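# Seat the blender jar on its base and turn it on

## Task

Put the blender jar onto its motor base so that the jar's square foot sits fully down around the square pad on top of the base, then press the round START key on the base's slanted front once so the green lamp next to it lights. The key only responds while the jar is seated; pressing it again or lifting the jar turns the blender off. Done when the jar is seated, the lamp is on and the base stands upright on the table, with the hand released and moved away.

## Robot and tools

Robot: one six-joint arm ending in a five-fingered right hand. There is only one arm, so every row and target is for that hand. Joint ranges in rad: shoulder pan -3.142 to 3.142, shoulder lift and wrists -6.283 to 6.283, elbow 0.000 to 3.142.

Scene frame: origin on the table top beneath the arm's base, +z up, +y to the left when facing along +x. Results give end_effector_position in metres and end_effector_quat_wxyz, plus velocities in m/s and rad/s. The reported position gets less accurate at long reach.

Hand point: a point fixed to the palm, 0.05 m in front of it, where the index pad and thumb tip meet in a pinch. Its axes: +z runs along the straightened fingers (they reach 0.06 to 0.07 m past the point), +y points out of the palm, +x runs across the palm toward the little finger. Across the palm the hand extends 0.08 m on the little-finger side; on the thumb side 0.02 m with the thumb turned in front, up to 0.09 m otherwise. A wrist bracket on the little-finger side sits 0.03 m beyond the point in +y and 0.11 m across; it can collide. Tilting the hand shifts the point slightly.

Row layout (used by both execute_actions and move): 14 numbers, each in [-1, 1]: dx, dy, dz, rx, ry, rz, little, ring, middle, index, thumb_bend, thumb_turn, force_limit, speed. The first six are an offset, not a pose, expressed in the hand point's own axes; 1.0 equals 0.6 m of travel or 180 degrees, and rx, ry, rz form a single rotation vector. The six hand numbers are motor targets: -1 open/straight, +1 curled into the palm; for thumb_turn -1 is beside the palm and +1 is opposite the fingers. A pinch is roughly index +0.22, thumb_bend +0.75, thumb_turn +0.57. force_limit sets where a closing motor stops: -1 about 0 N up to +1 at 10 N fingertip force (15 N for the two thumb motors); it never limits opening. speed: -1 nearly still, +1 full (whole finger travel in 0.6 s). For a soft grip close at speed -0.9 or lower. A motor only starts when its target changes by at least 0.01; resending the same numbers keeps a grip; to loosen, send a target more open than hand_measured.

execute_actions(actions): a list of actions; each action is a list of up to 15 rows, one row per 1/30 s step; if fewer than 15 rows, the last one repeats. Every row's offset is taken from the hand point's measured pose at the start of that action (for a call's first action, the last pose a result reported), not from the previous row. Each step the commanded pose is clipped to within 100 mm and 16 degrees of the measured pose, so large offsets need several actions. An empty list just returns state and images.

move(target, speed, stop_force, blocking): target is one row; its offset counts from the pose in the latest result that showed one. The hand point follows a straight line (0.5 to 10 s) and does not steer around objects. speed is in m/s, 0.002 to 0.5 (default 0.25); turning is capped at twice that in rad/s. stop_force, in N from 13 to 80, ends the path when push against the motion rises by that much; only use it with slow speed and a straight, non-turning move, and omit it when moving away from something you press on. blocking=false returns after 0.5 s; then use wait or stop before new motions. The result adds a move: line with the ending (done, off_target, moving, held, fault, contact) and limits (paced = pose clipped, held = steps blocked). The arm is stiff: aiming even slightly past a firm contact without stop_force can trigger a fault.

wait(seconds): 0 to 10, holds the last command. stop(): brakes a running move. zoom_image(camera, region): region [x0, y0, x1, y1] in pixels, at most 504 by 504. show_instructions(): shows the reference page. finished_scene(scene): ends the scene by number; irreversible.

Cameras, all 896x504: cam_head_left, cam_head_right, cam_high, cam_low, cam_wrist.

Reading results: Hand target is where the controller now drives the hand point. Step readings list positions per step; HELD marks steps partly held back. A pose unreachable line means the clearance check changed or blocked the command. Wrist force and torque are in the hand's own axes, pointing from a touched surface back into the arm; expect offsets up to about 5.5 N, noise up to 3.4 N, saturation near 100 N. hand_measured, hand_stopped_by (moving, target, force, stalled, fault) and hand_load_n list six values in motor order; load is positive when the finger is pushed open, and near-zero loads mean a lost grip. Joint torques are noisy and offset. MOTOR HOT appears at 70 C; at 85 C the brakes lock until cooled.

Avoid: contact torque at joint limits (pan and lift 290, elbow 132, wrists 47.5 N m) or any outside force of 150 N causes a 10 s stop and skips the rest of the call. Do not drop, slam or shove things, and never push anything off the table; seat the jar gently, press START only once, keep the base upright, and beware that loose objects may get nudged occasionally.

Each tool is called after "Call:" as name(argument=value, ...), one argument or row to a line, values as JSON.

Reference images:

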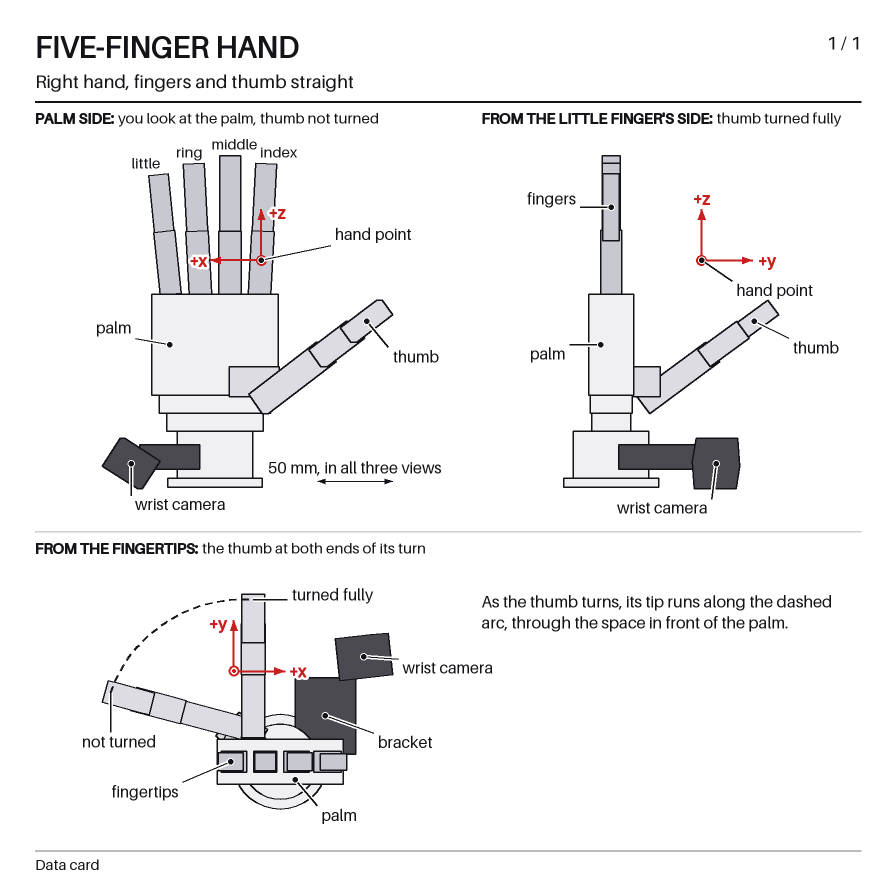

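## Session

Call:
execute_actions(
  actions=[],
)

Scene clock: 0.00 s.
end_effector_position=(+0.3429, -0.3862, +0.2046) hand_measured=(-1.000, -1.000, -1.000, -1.000, -1.000, -1.000) hand_load_n=(+0.0, +0.0, +0.0, +0.0, +0.0, +0.0) hand_stopped_by=(target, target, target, target, target, target) hand_force_limit=0.00 hand_speed=-0.80 end_effector_quat_wxyz=(-0.011, +0.109, +0.994, +0.013) end_effector_velocity=(+0.000, +0.000, +0.000) end_effector_angular_velocity=(-0.001, -0.001, +0.000)
Joint positions: [-1.289 -1.229  1.961  0.87   1.581 -2.652]
Joint velocities: [ 0.    -0.001  0.    -0.    -0.001 -0.   ]
Joint torques (N m, as the arm reports them, + toward a larger angle): no reading
Wrist force (N, on the end effector, along its own x y z axes, offset not removed): no reading
Wrist torque (N m, same axes, about the end effector's origin, offset not removed): no reading
Hand target: +0.343, -0.386, +0.205; -0.011, +0.109, +0.994, +0.013

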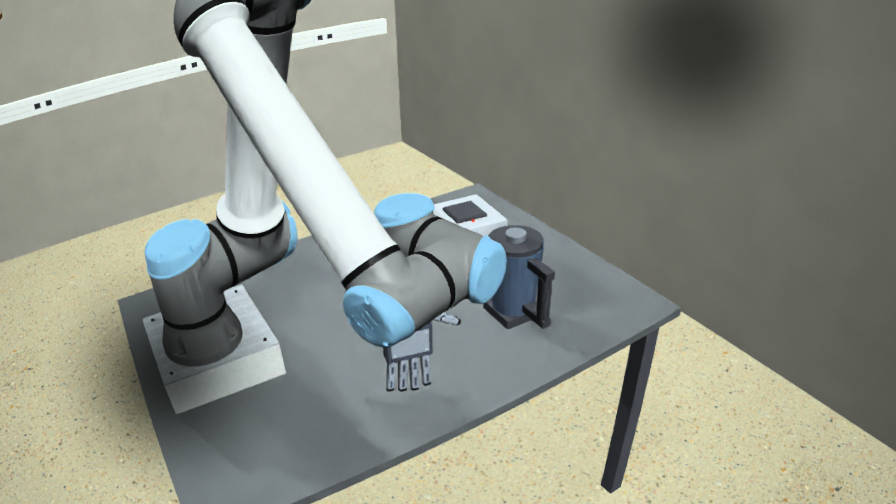

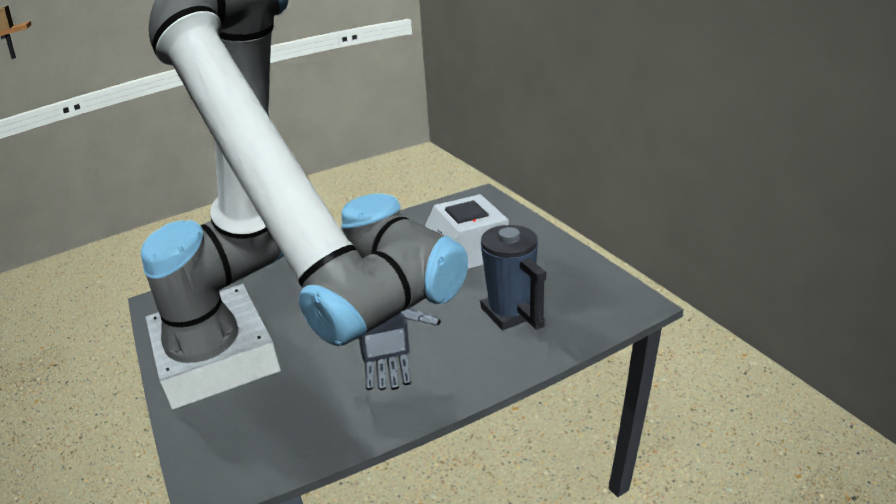

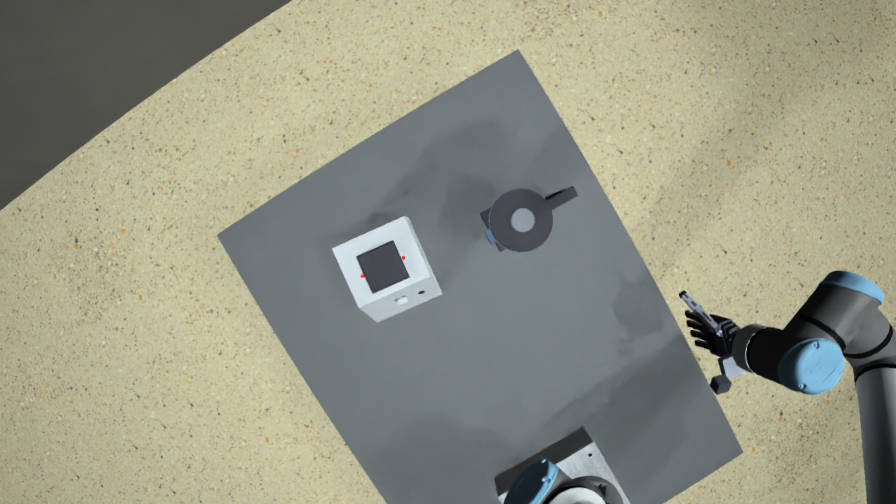

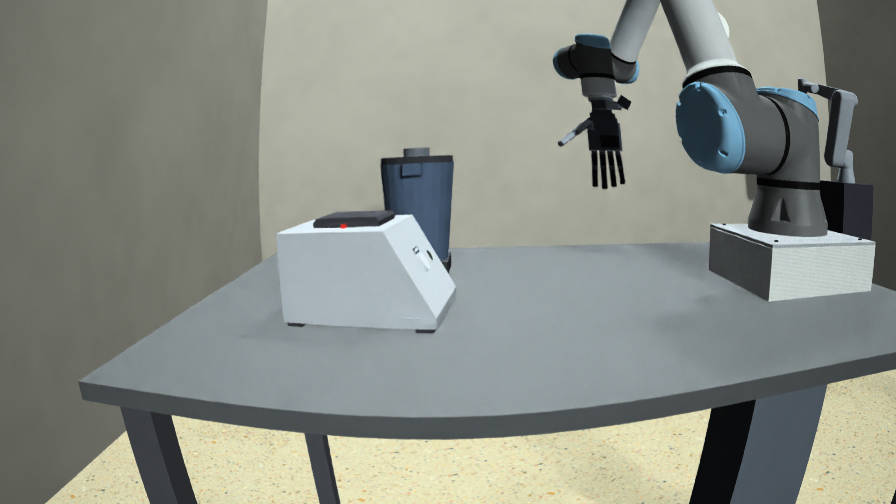

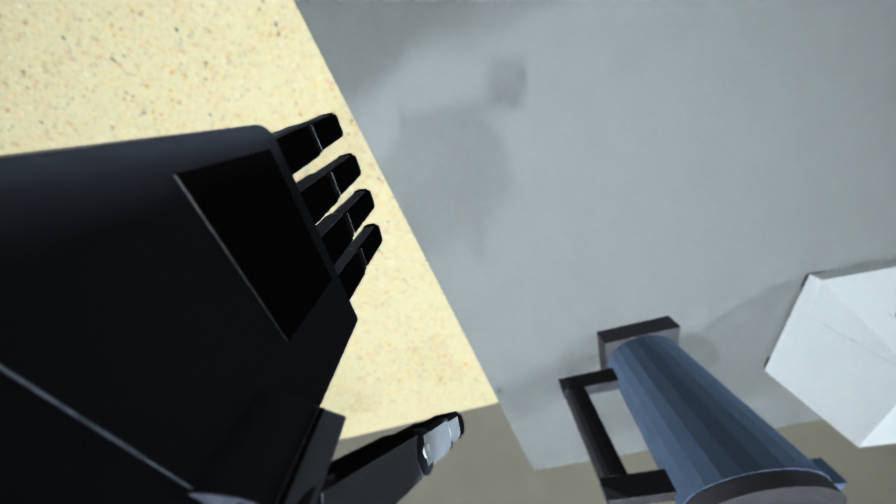

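Call:
move(
  target=[-0.107,0.34,-0.24,0,0,0,-1,-1,-1,-1,-1,1,0.5,0.5],
)

Scene clock: 4.67 s.
end_effector_position=(+0.4525, -0.2055, +0.3522) hand_measured=(-1.000, -1.000, -1.000, -1.000, -1.000, +1.000) hand_load_n=(+0.0, +0.0, +0.0, +0.0, +0.0, +0.0) hand_stopped_by=(target, target, target, target, target, target) hand_force_limit=0.50 hand_speed=0.50 end_effector_quat_wxyz=(-0.010, +0.109, +0.994, +0.014) end_effector_velocity=(+0.002, +0.001, +0.002) end_effector_angular_velocity=(-0.001, -0.001, -0.000)
Joint positions: [-0.921 -1.451  1.935  1.119  1.568 -2.283]
Joint velocities: [ 0.005 -0.002 -0.003  0.003 -0.     0.005]
Joint torques (N m, as the arm reports them, + toward a larger angle): [ 15.74 -62.09 -43.35   6.02   3.6    2.48]
Wrist force (N, on the end effector, along its own x y z axes, offset not removed): [4.0 -0.2 4.1]
Wrist torque (N m, same axes, about the end effector's origin, offset not removed): [-0.55 -0.83 -0.07]
Hand target: +0.453, -0.205, +0.352; -0.010, +0.109, +0.994, +0.014
Off the commanded pose: 0.000 m, 0 deg.
move: done

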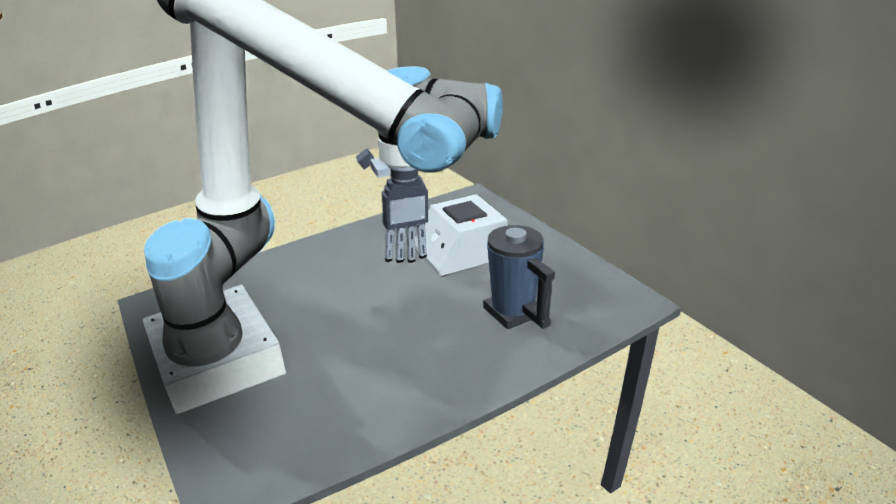

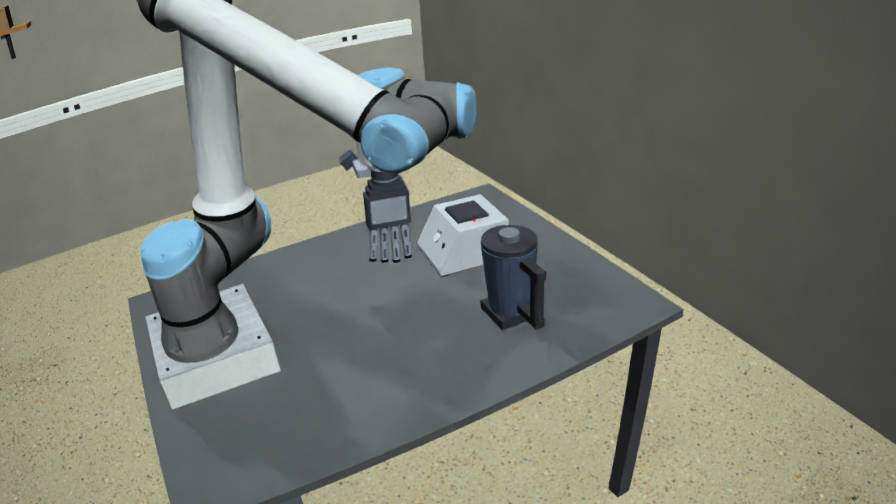

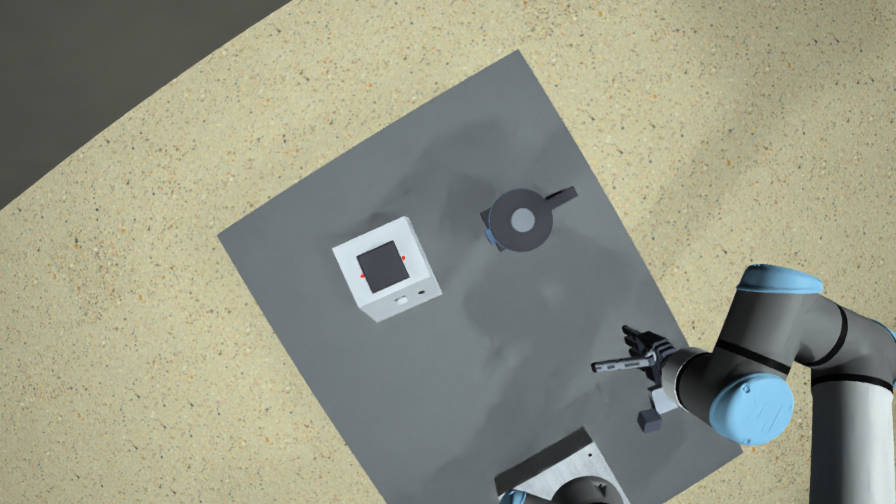

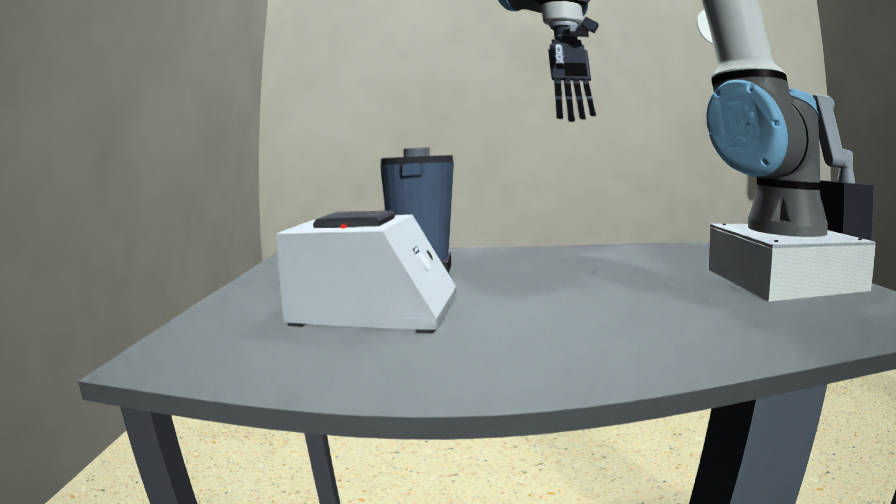

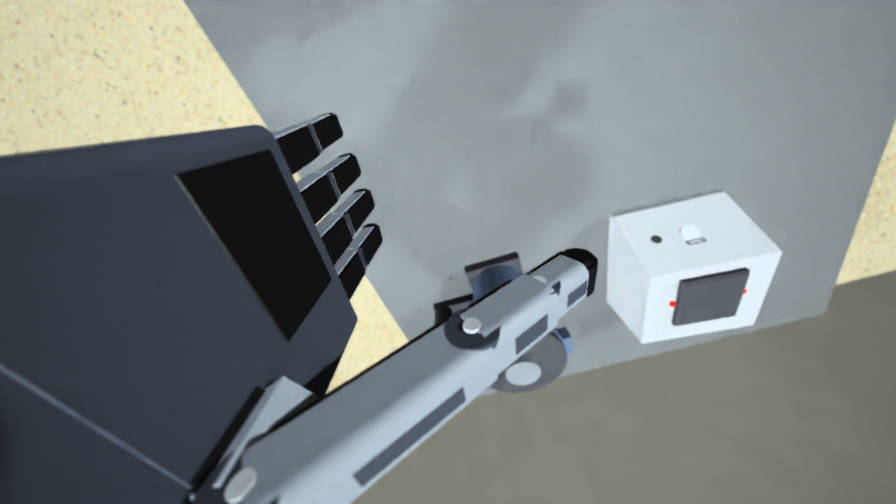

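Call:
move(
  target=[-0.315,-0.125,0.253,-0.055,-0.498,-0.055,-1,-1,-1,-1,-1,-1,0.5,0.5],
)

Scene clock: 16.70 s.
end_effector_position=(+0.6178, -0.3148, +0.1943) hand_measured=(-1.000, -1.000, -1.000, -1.000, -1.000, -1.000) hand_load_n=(+0.0, +0.0, +0.0, +0.0, +0.0, +0.0) hand_stopped_by=(target, target, target, target, target, target) hand_force_limit=0.50 hand_speed=0.50 end_effector_quat_wxyz=(+0.700, +0.010, +0.714, +0.011) end_effector_velocity=(+0.001, -0.001, -0.000) end_effector_angular_velocity=(+0.000, -0.018, -0.006)
Joint positions: [-1.156 -1.1    2.294 -1.146  0.404 -1.588]
Joint velocities: [ 0.002  0.006  0.01  -0.062  0.008  0.043]
Joint torques (N m, as the arm reports them, + toward a larger angle): [ 19.59 -43.52  -3.78  -2.55   3.89   1.76]
Wrist force (N, on the end effector, along its own x y z axes, offset not removed): [6.7 -0.5 3.5]
Wrist torque (N m, same axes, about the end effector's origin, offset not removed): [-0.52 -1.14 0.01]
Hand target: +0.618, -0.315, +0.194; +0.701, +0.010, +0.713, +0.011
Off the commanded pose: 0.000 m, 0 deg.
move: done

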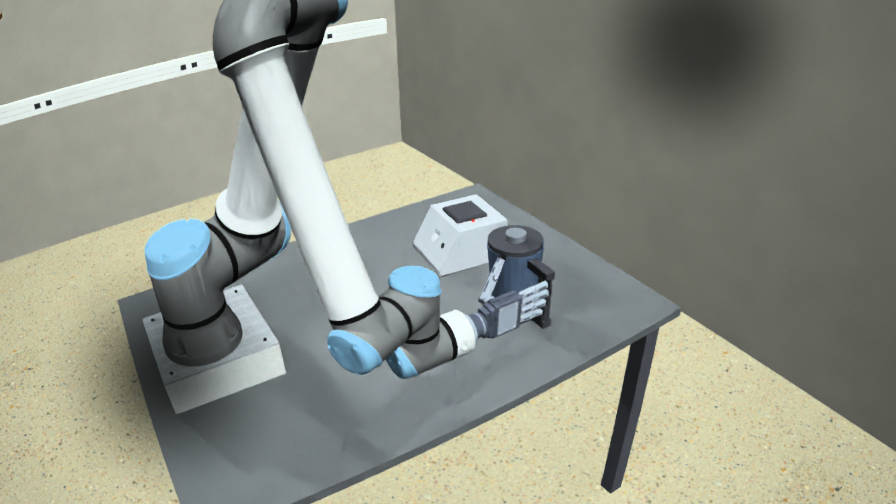

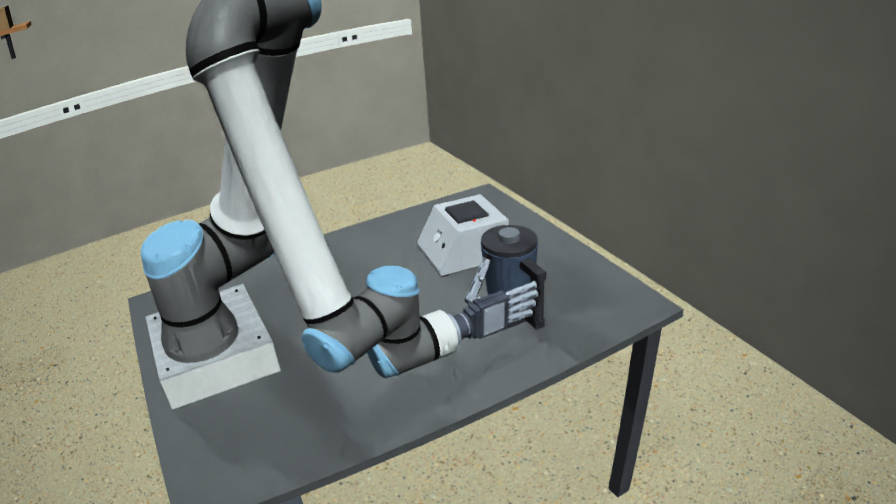

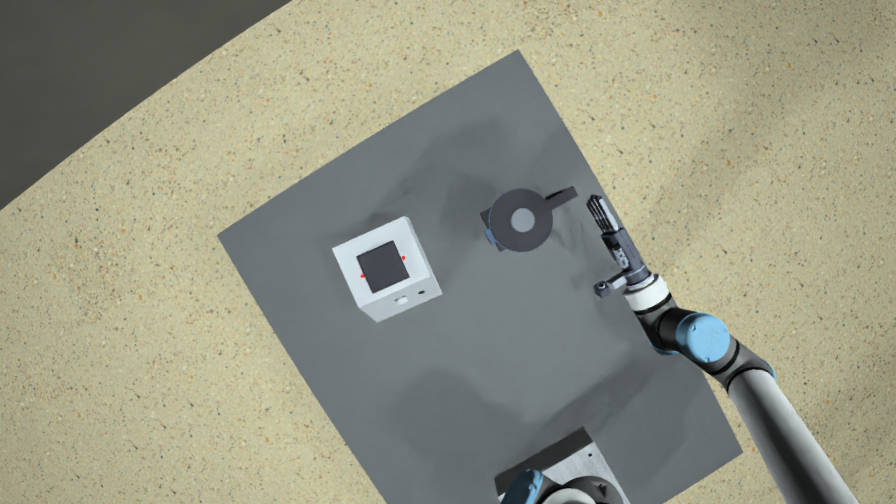

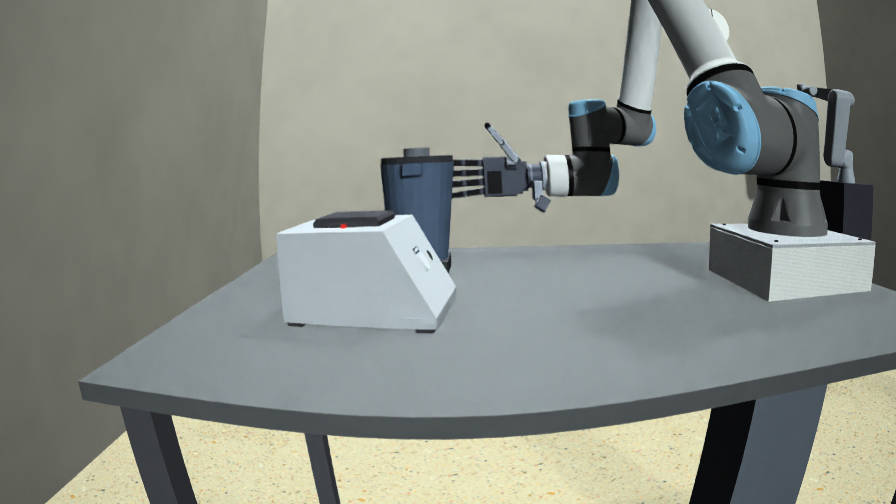

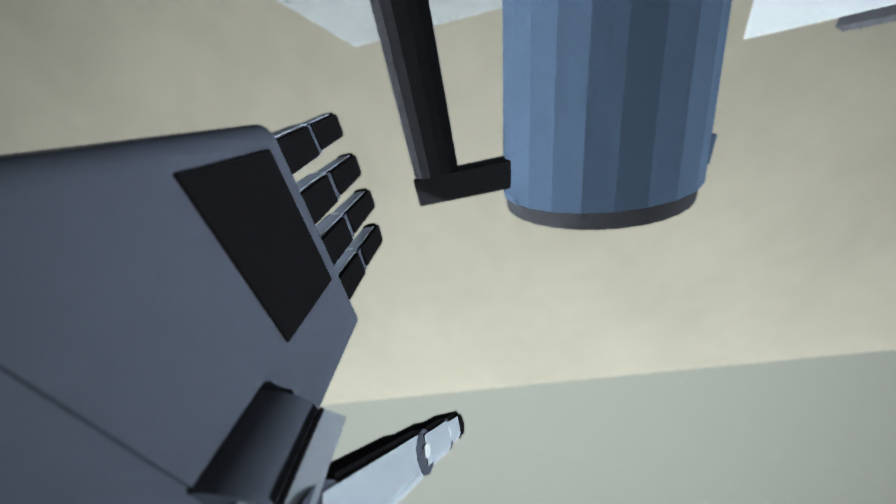

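Call:
move(
  target=[0.082,0.033,0,0,0,0,-1,-1,-1,-1,-1,-1,0.5,0.5],
)

Call:
move(
  target=[0,0,0.2,0,0,0,-1,-1,-1,-1,-1,-1,0.5,0.5],
  speed=0.08,
)

Scene clock: 20.23 s.
end_effector_position=(+0.6168, -0.2936, +0.1459) hand_measured=(-1.000, -1.000, -1.000, -1.000, -1.000, -1.000) hand_load_n=(+0.0, +0.0, +0.0, +0.0, +0.0, +0.0) hand_stopped_by=(target, target, target, target, target, target) hand_force_limit=0.50 hand_speed=0.50 end_effector_quat_wxyz=(+0.700, +0.009, +0.714, +0.011) end_effector_velocity=(+0.000, +0.001, -0.002) end_effector_angular_velocity=(-0.000, -0.001, +0.001)
Joint positions: [-1.14  -1.01   2.324 -1.267  0.42  -1.587]
Joint velocities: [ 0.001  0.005  0.001 -0.009  0.     0.003]
Joint torques (N m, as the arm reports them, + toward a larger angle): [ 15.52 -46.54  -0.51  -3.22   4.03   1.76]
Wrist force (N, on the end effector, along its own x y z axes, offset not removed): [5.6 0.7 3.7]
Wrist torque (N m, same axes, about the end effector's origin, offset not removed): [-0.38 -1.08 0.04]
Hand target: +0.617, -0.294, +0.146; +0.700, +0.010, +0.714, +0.011
Off the commanded pose: 0.000 m, 0 deg.
move: done

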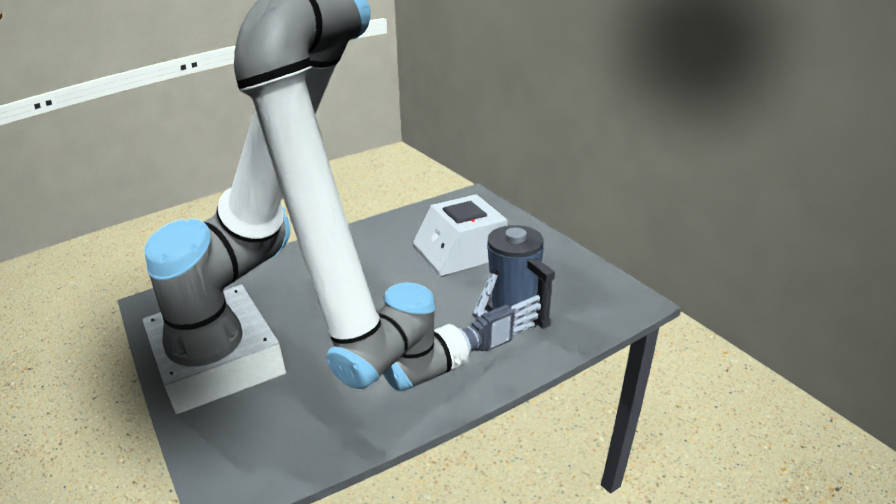

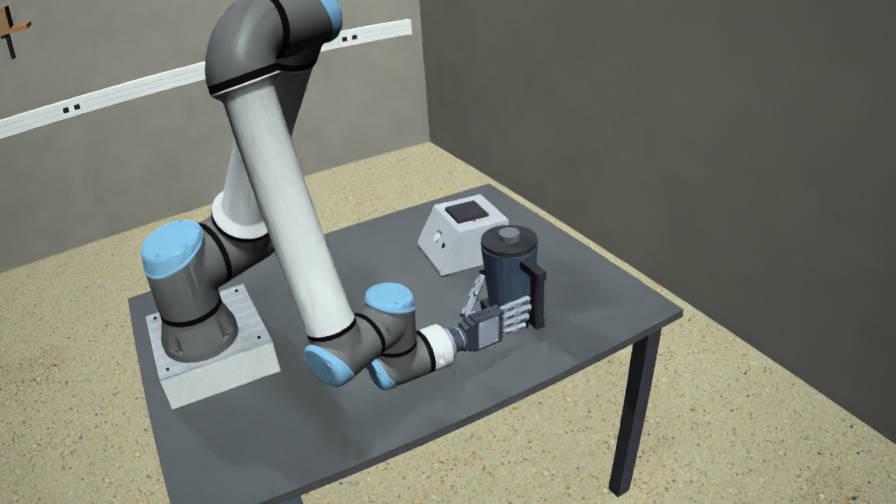

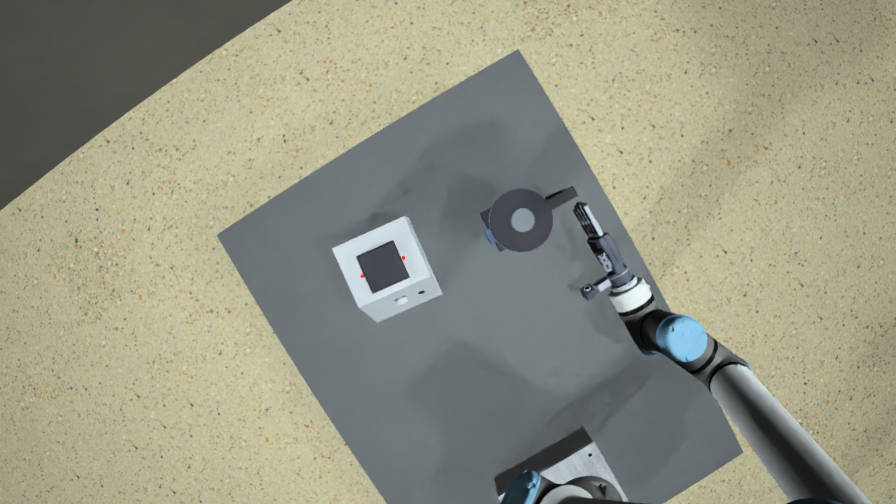

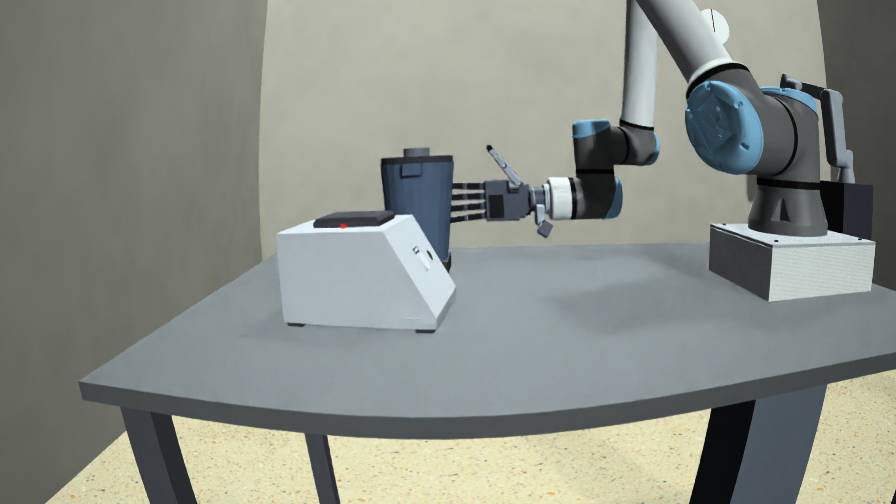

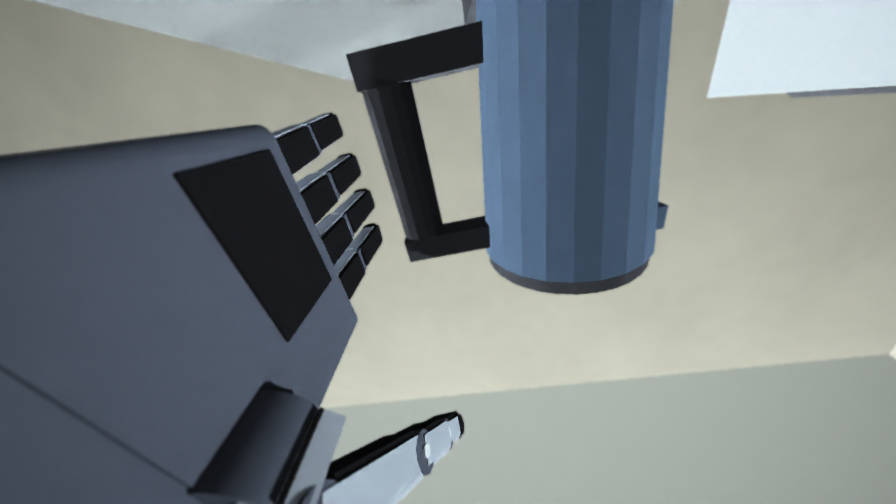

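Scene clock: 22.20 s.
end_effector_position=(+0.7366, -0.2933, +0.1438) hand_measured=(-1.000, -1.000, -1.000, -1.000, -1.000, -1.000) hand_load_n=(+0.0, +0.0, +0.0, +0.0, +0.0, +0.0) hand_stopped_by=(target, target, target, target, target, target) hand_force_limit=0.50 hand_speed=0.50 end_effector_quat_wxyz=(+0.700, +0.010, +0.714, +0.011) end_effector_velocity=(+0.003, -0.001, +0.001) end_effector_angular_velocity=(-0.002, -0.001, -0.000)
Joint positions: [-0.937 -0.946  2.148 -1.17   0.623 -1.57 ]
Joint velocities: [ 0.003  0.001 -0.005  0.002  0.004  0.   ]
Joint torques (N m, as the arm reports them, + toward a larger angle): [ 19.33 -54.97 -26.71   1.41   3.73   0.48]
Wrist force (N, on the end effector, along its own x y z axes, offset not removed): [5.0 1.1 1.8]
Wrist torque (N m, same axes, about the end effector's origin, offset not removed): [-0.16 -0.82 -0.03]
Hand target: +0.737, -0.293, +0.144; +0.700, +0.010, +0.714, +0.011
Off the commanded pose: 0.000 m, 0 deg.
move: done

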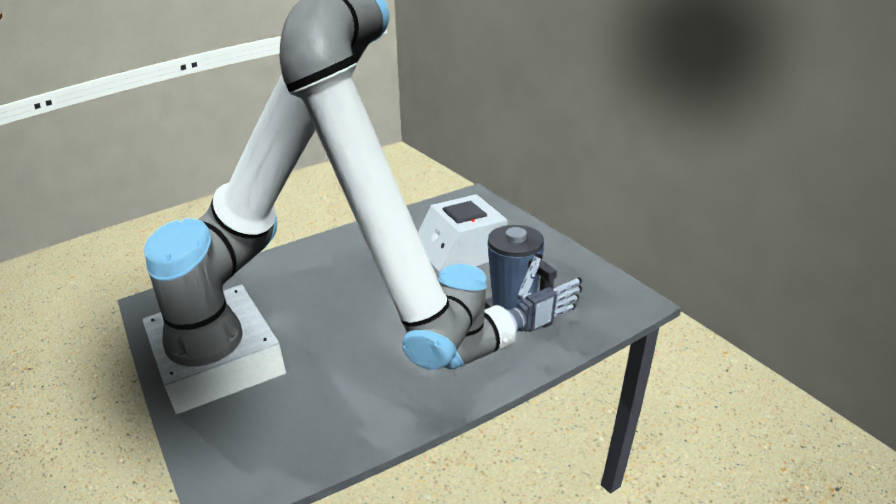

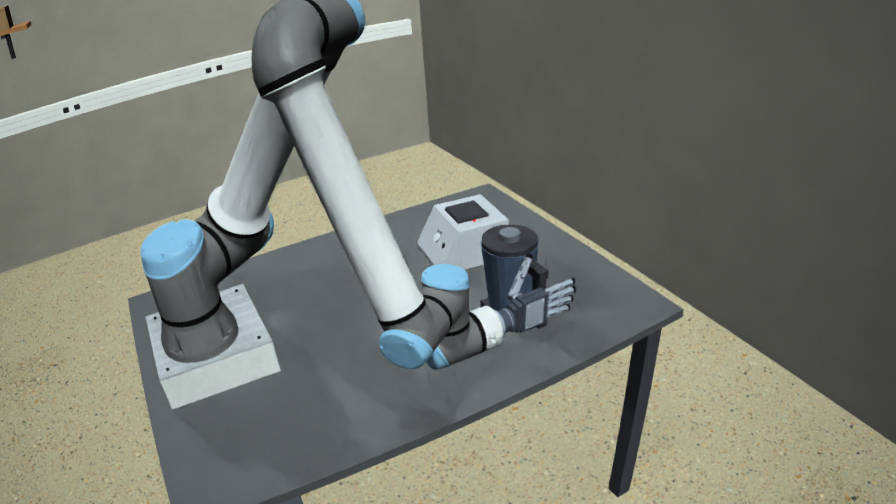

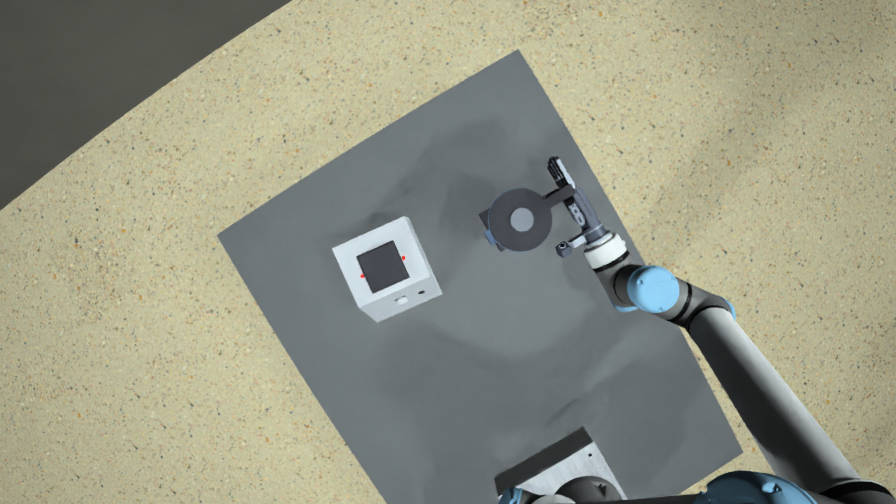

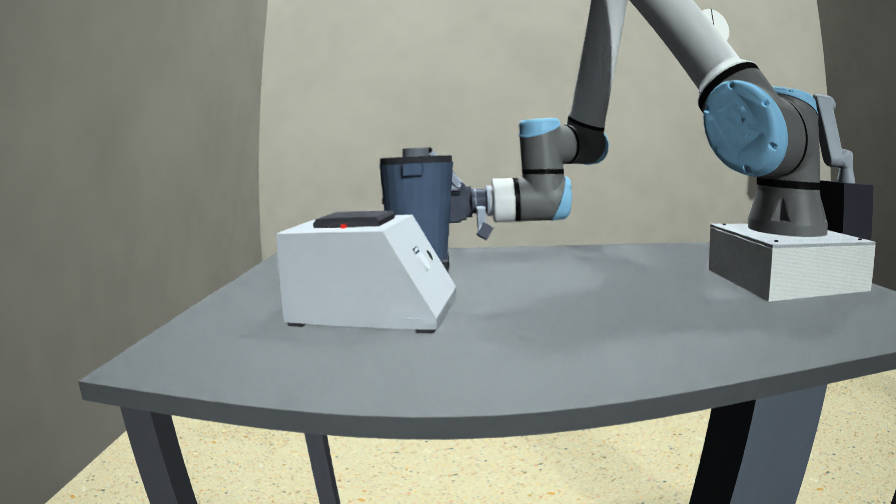

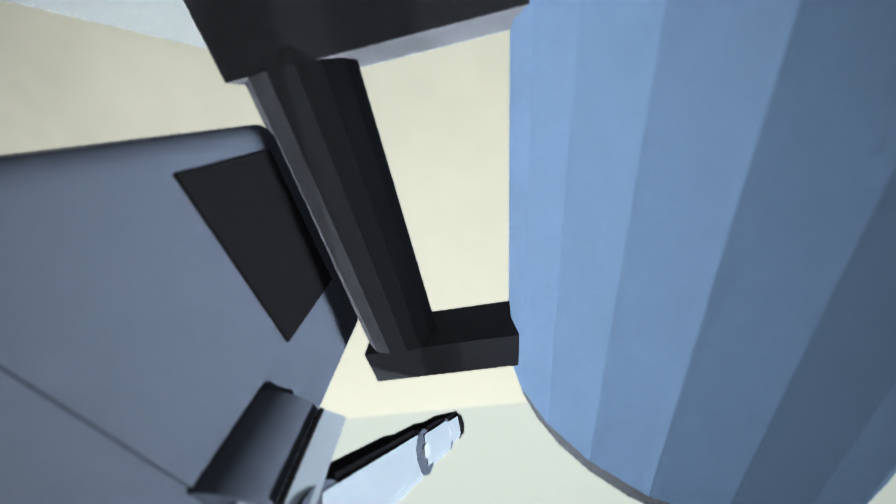

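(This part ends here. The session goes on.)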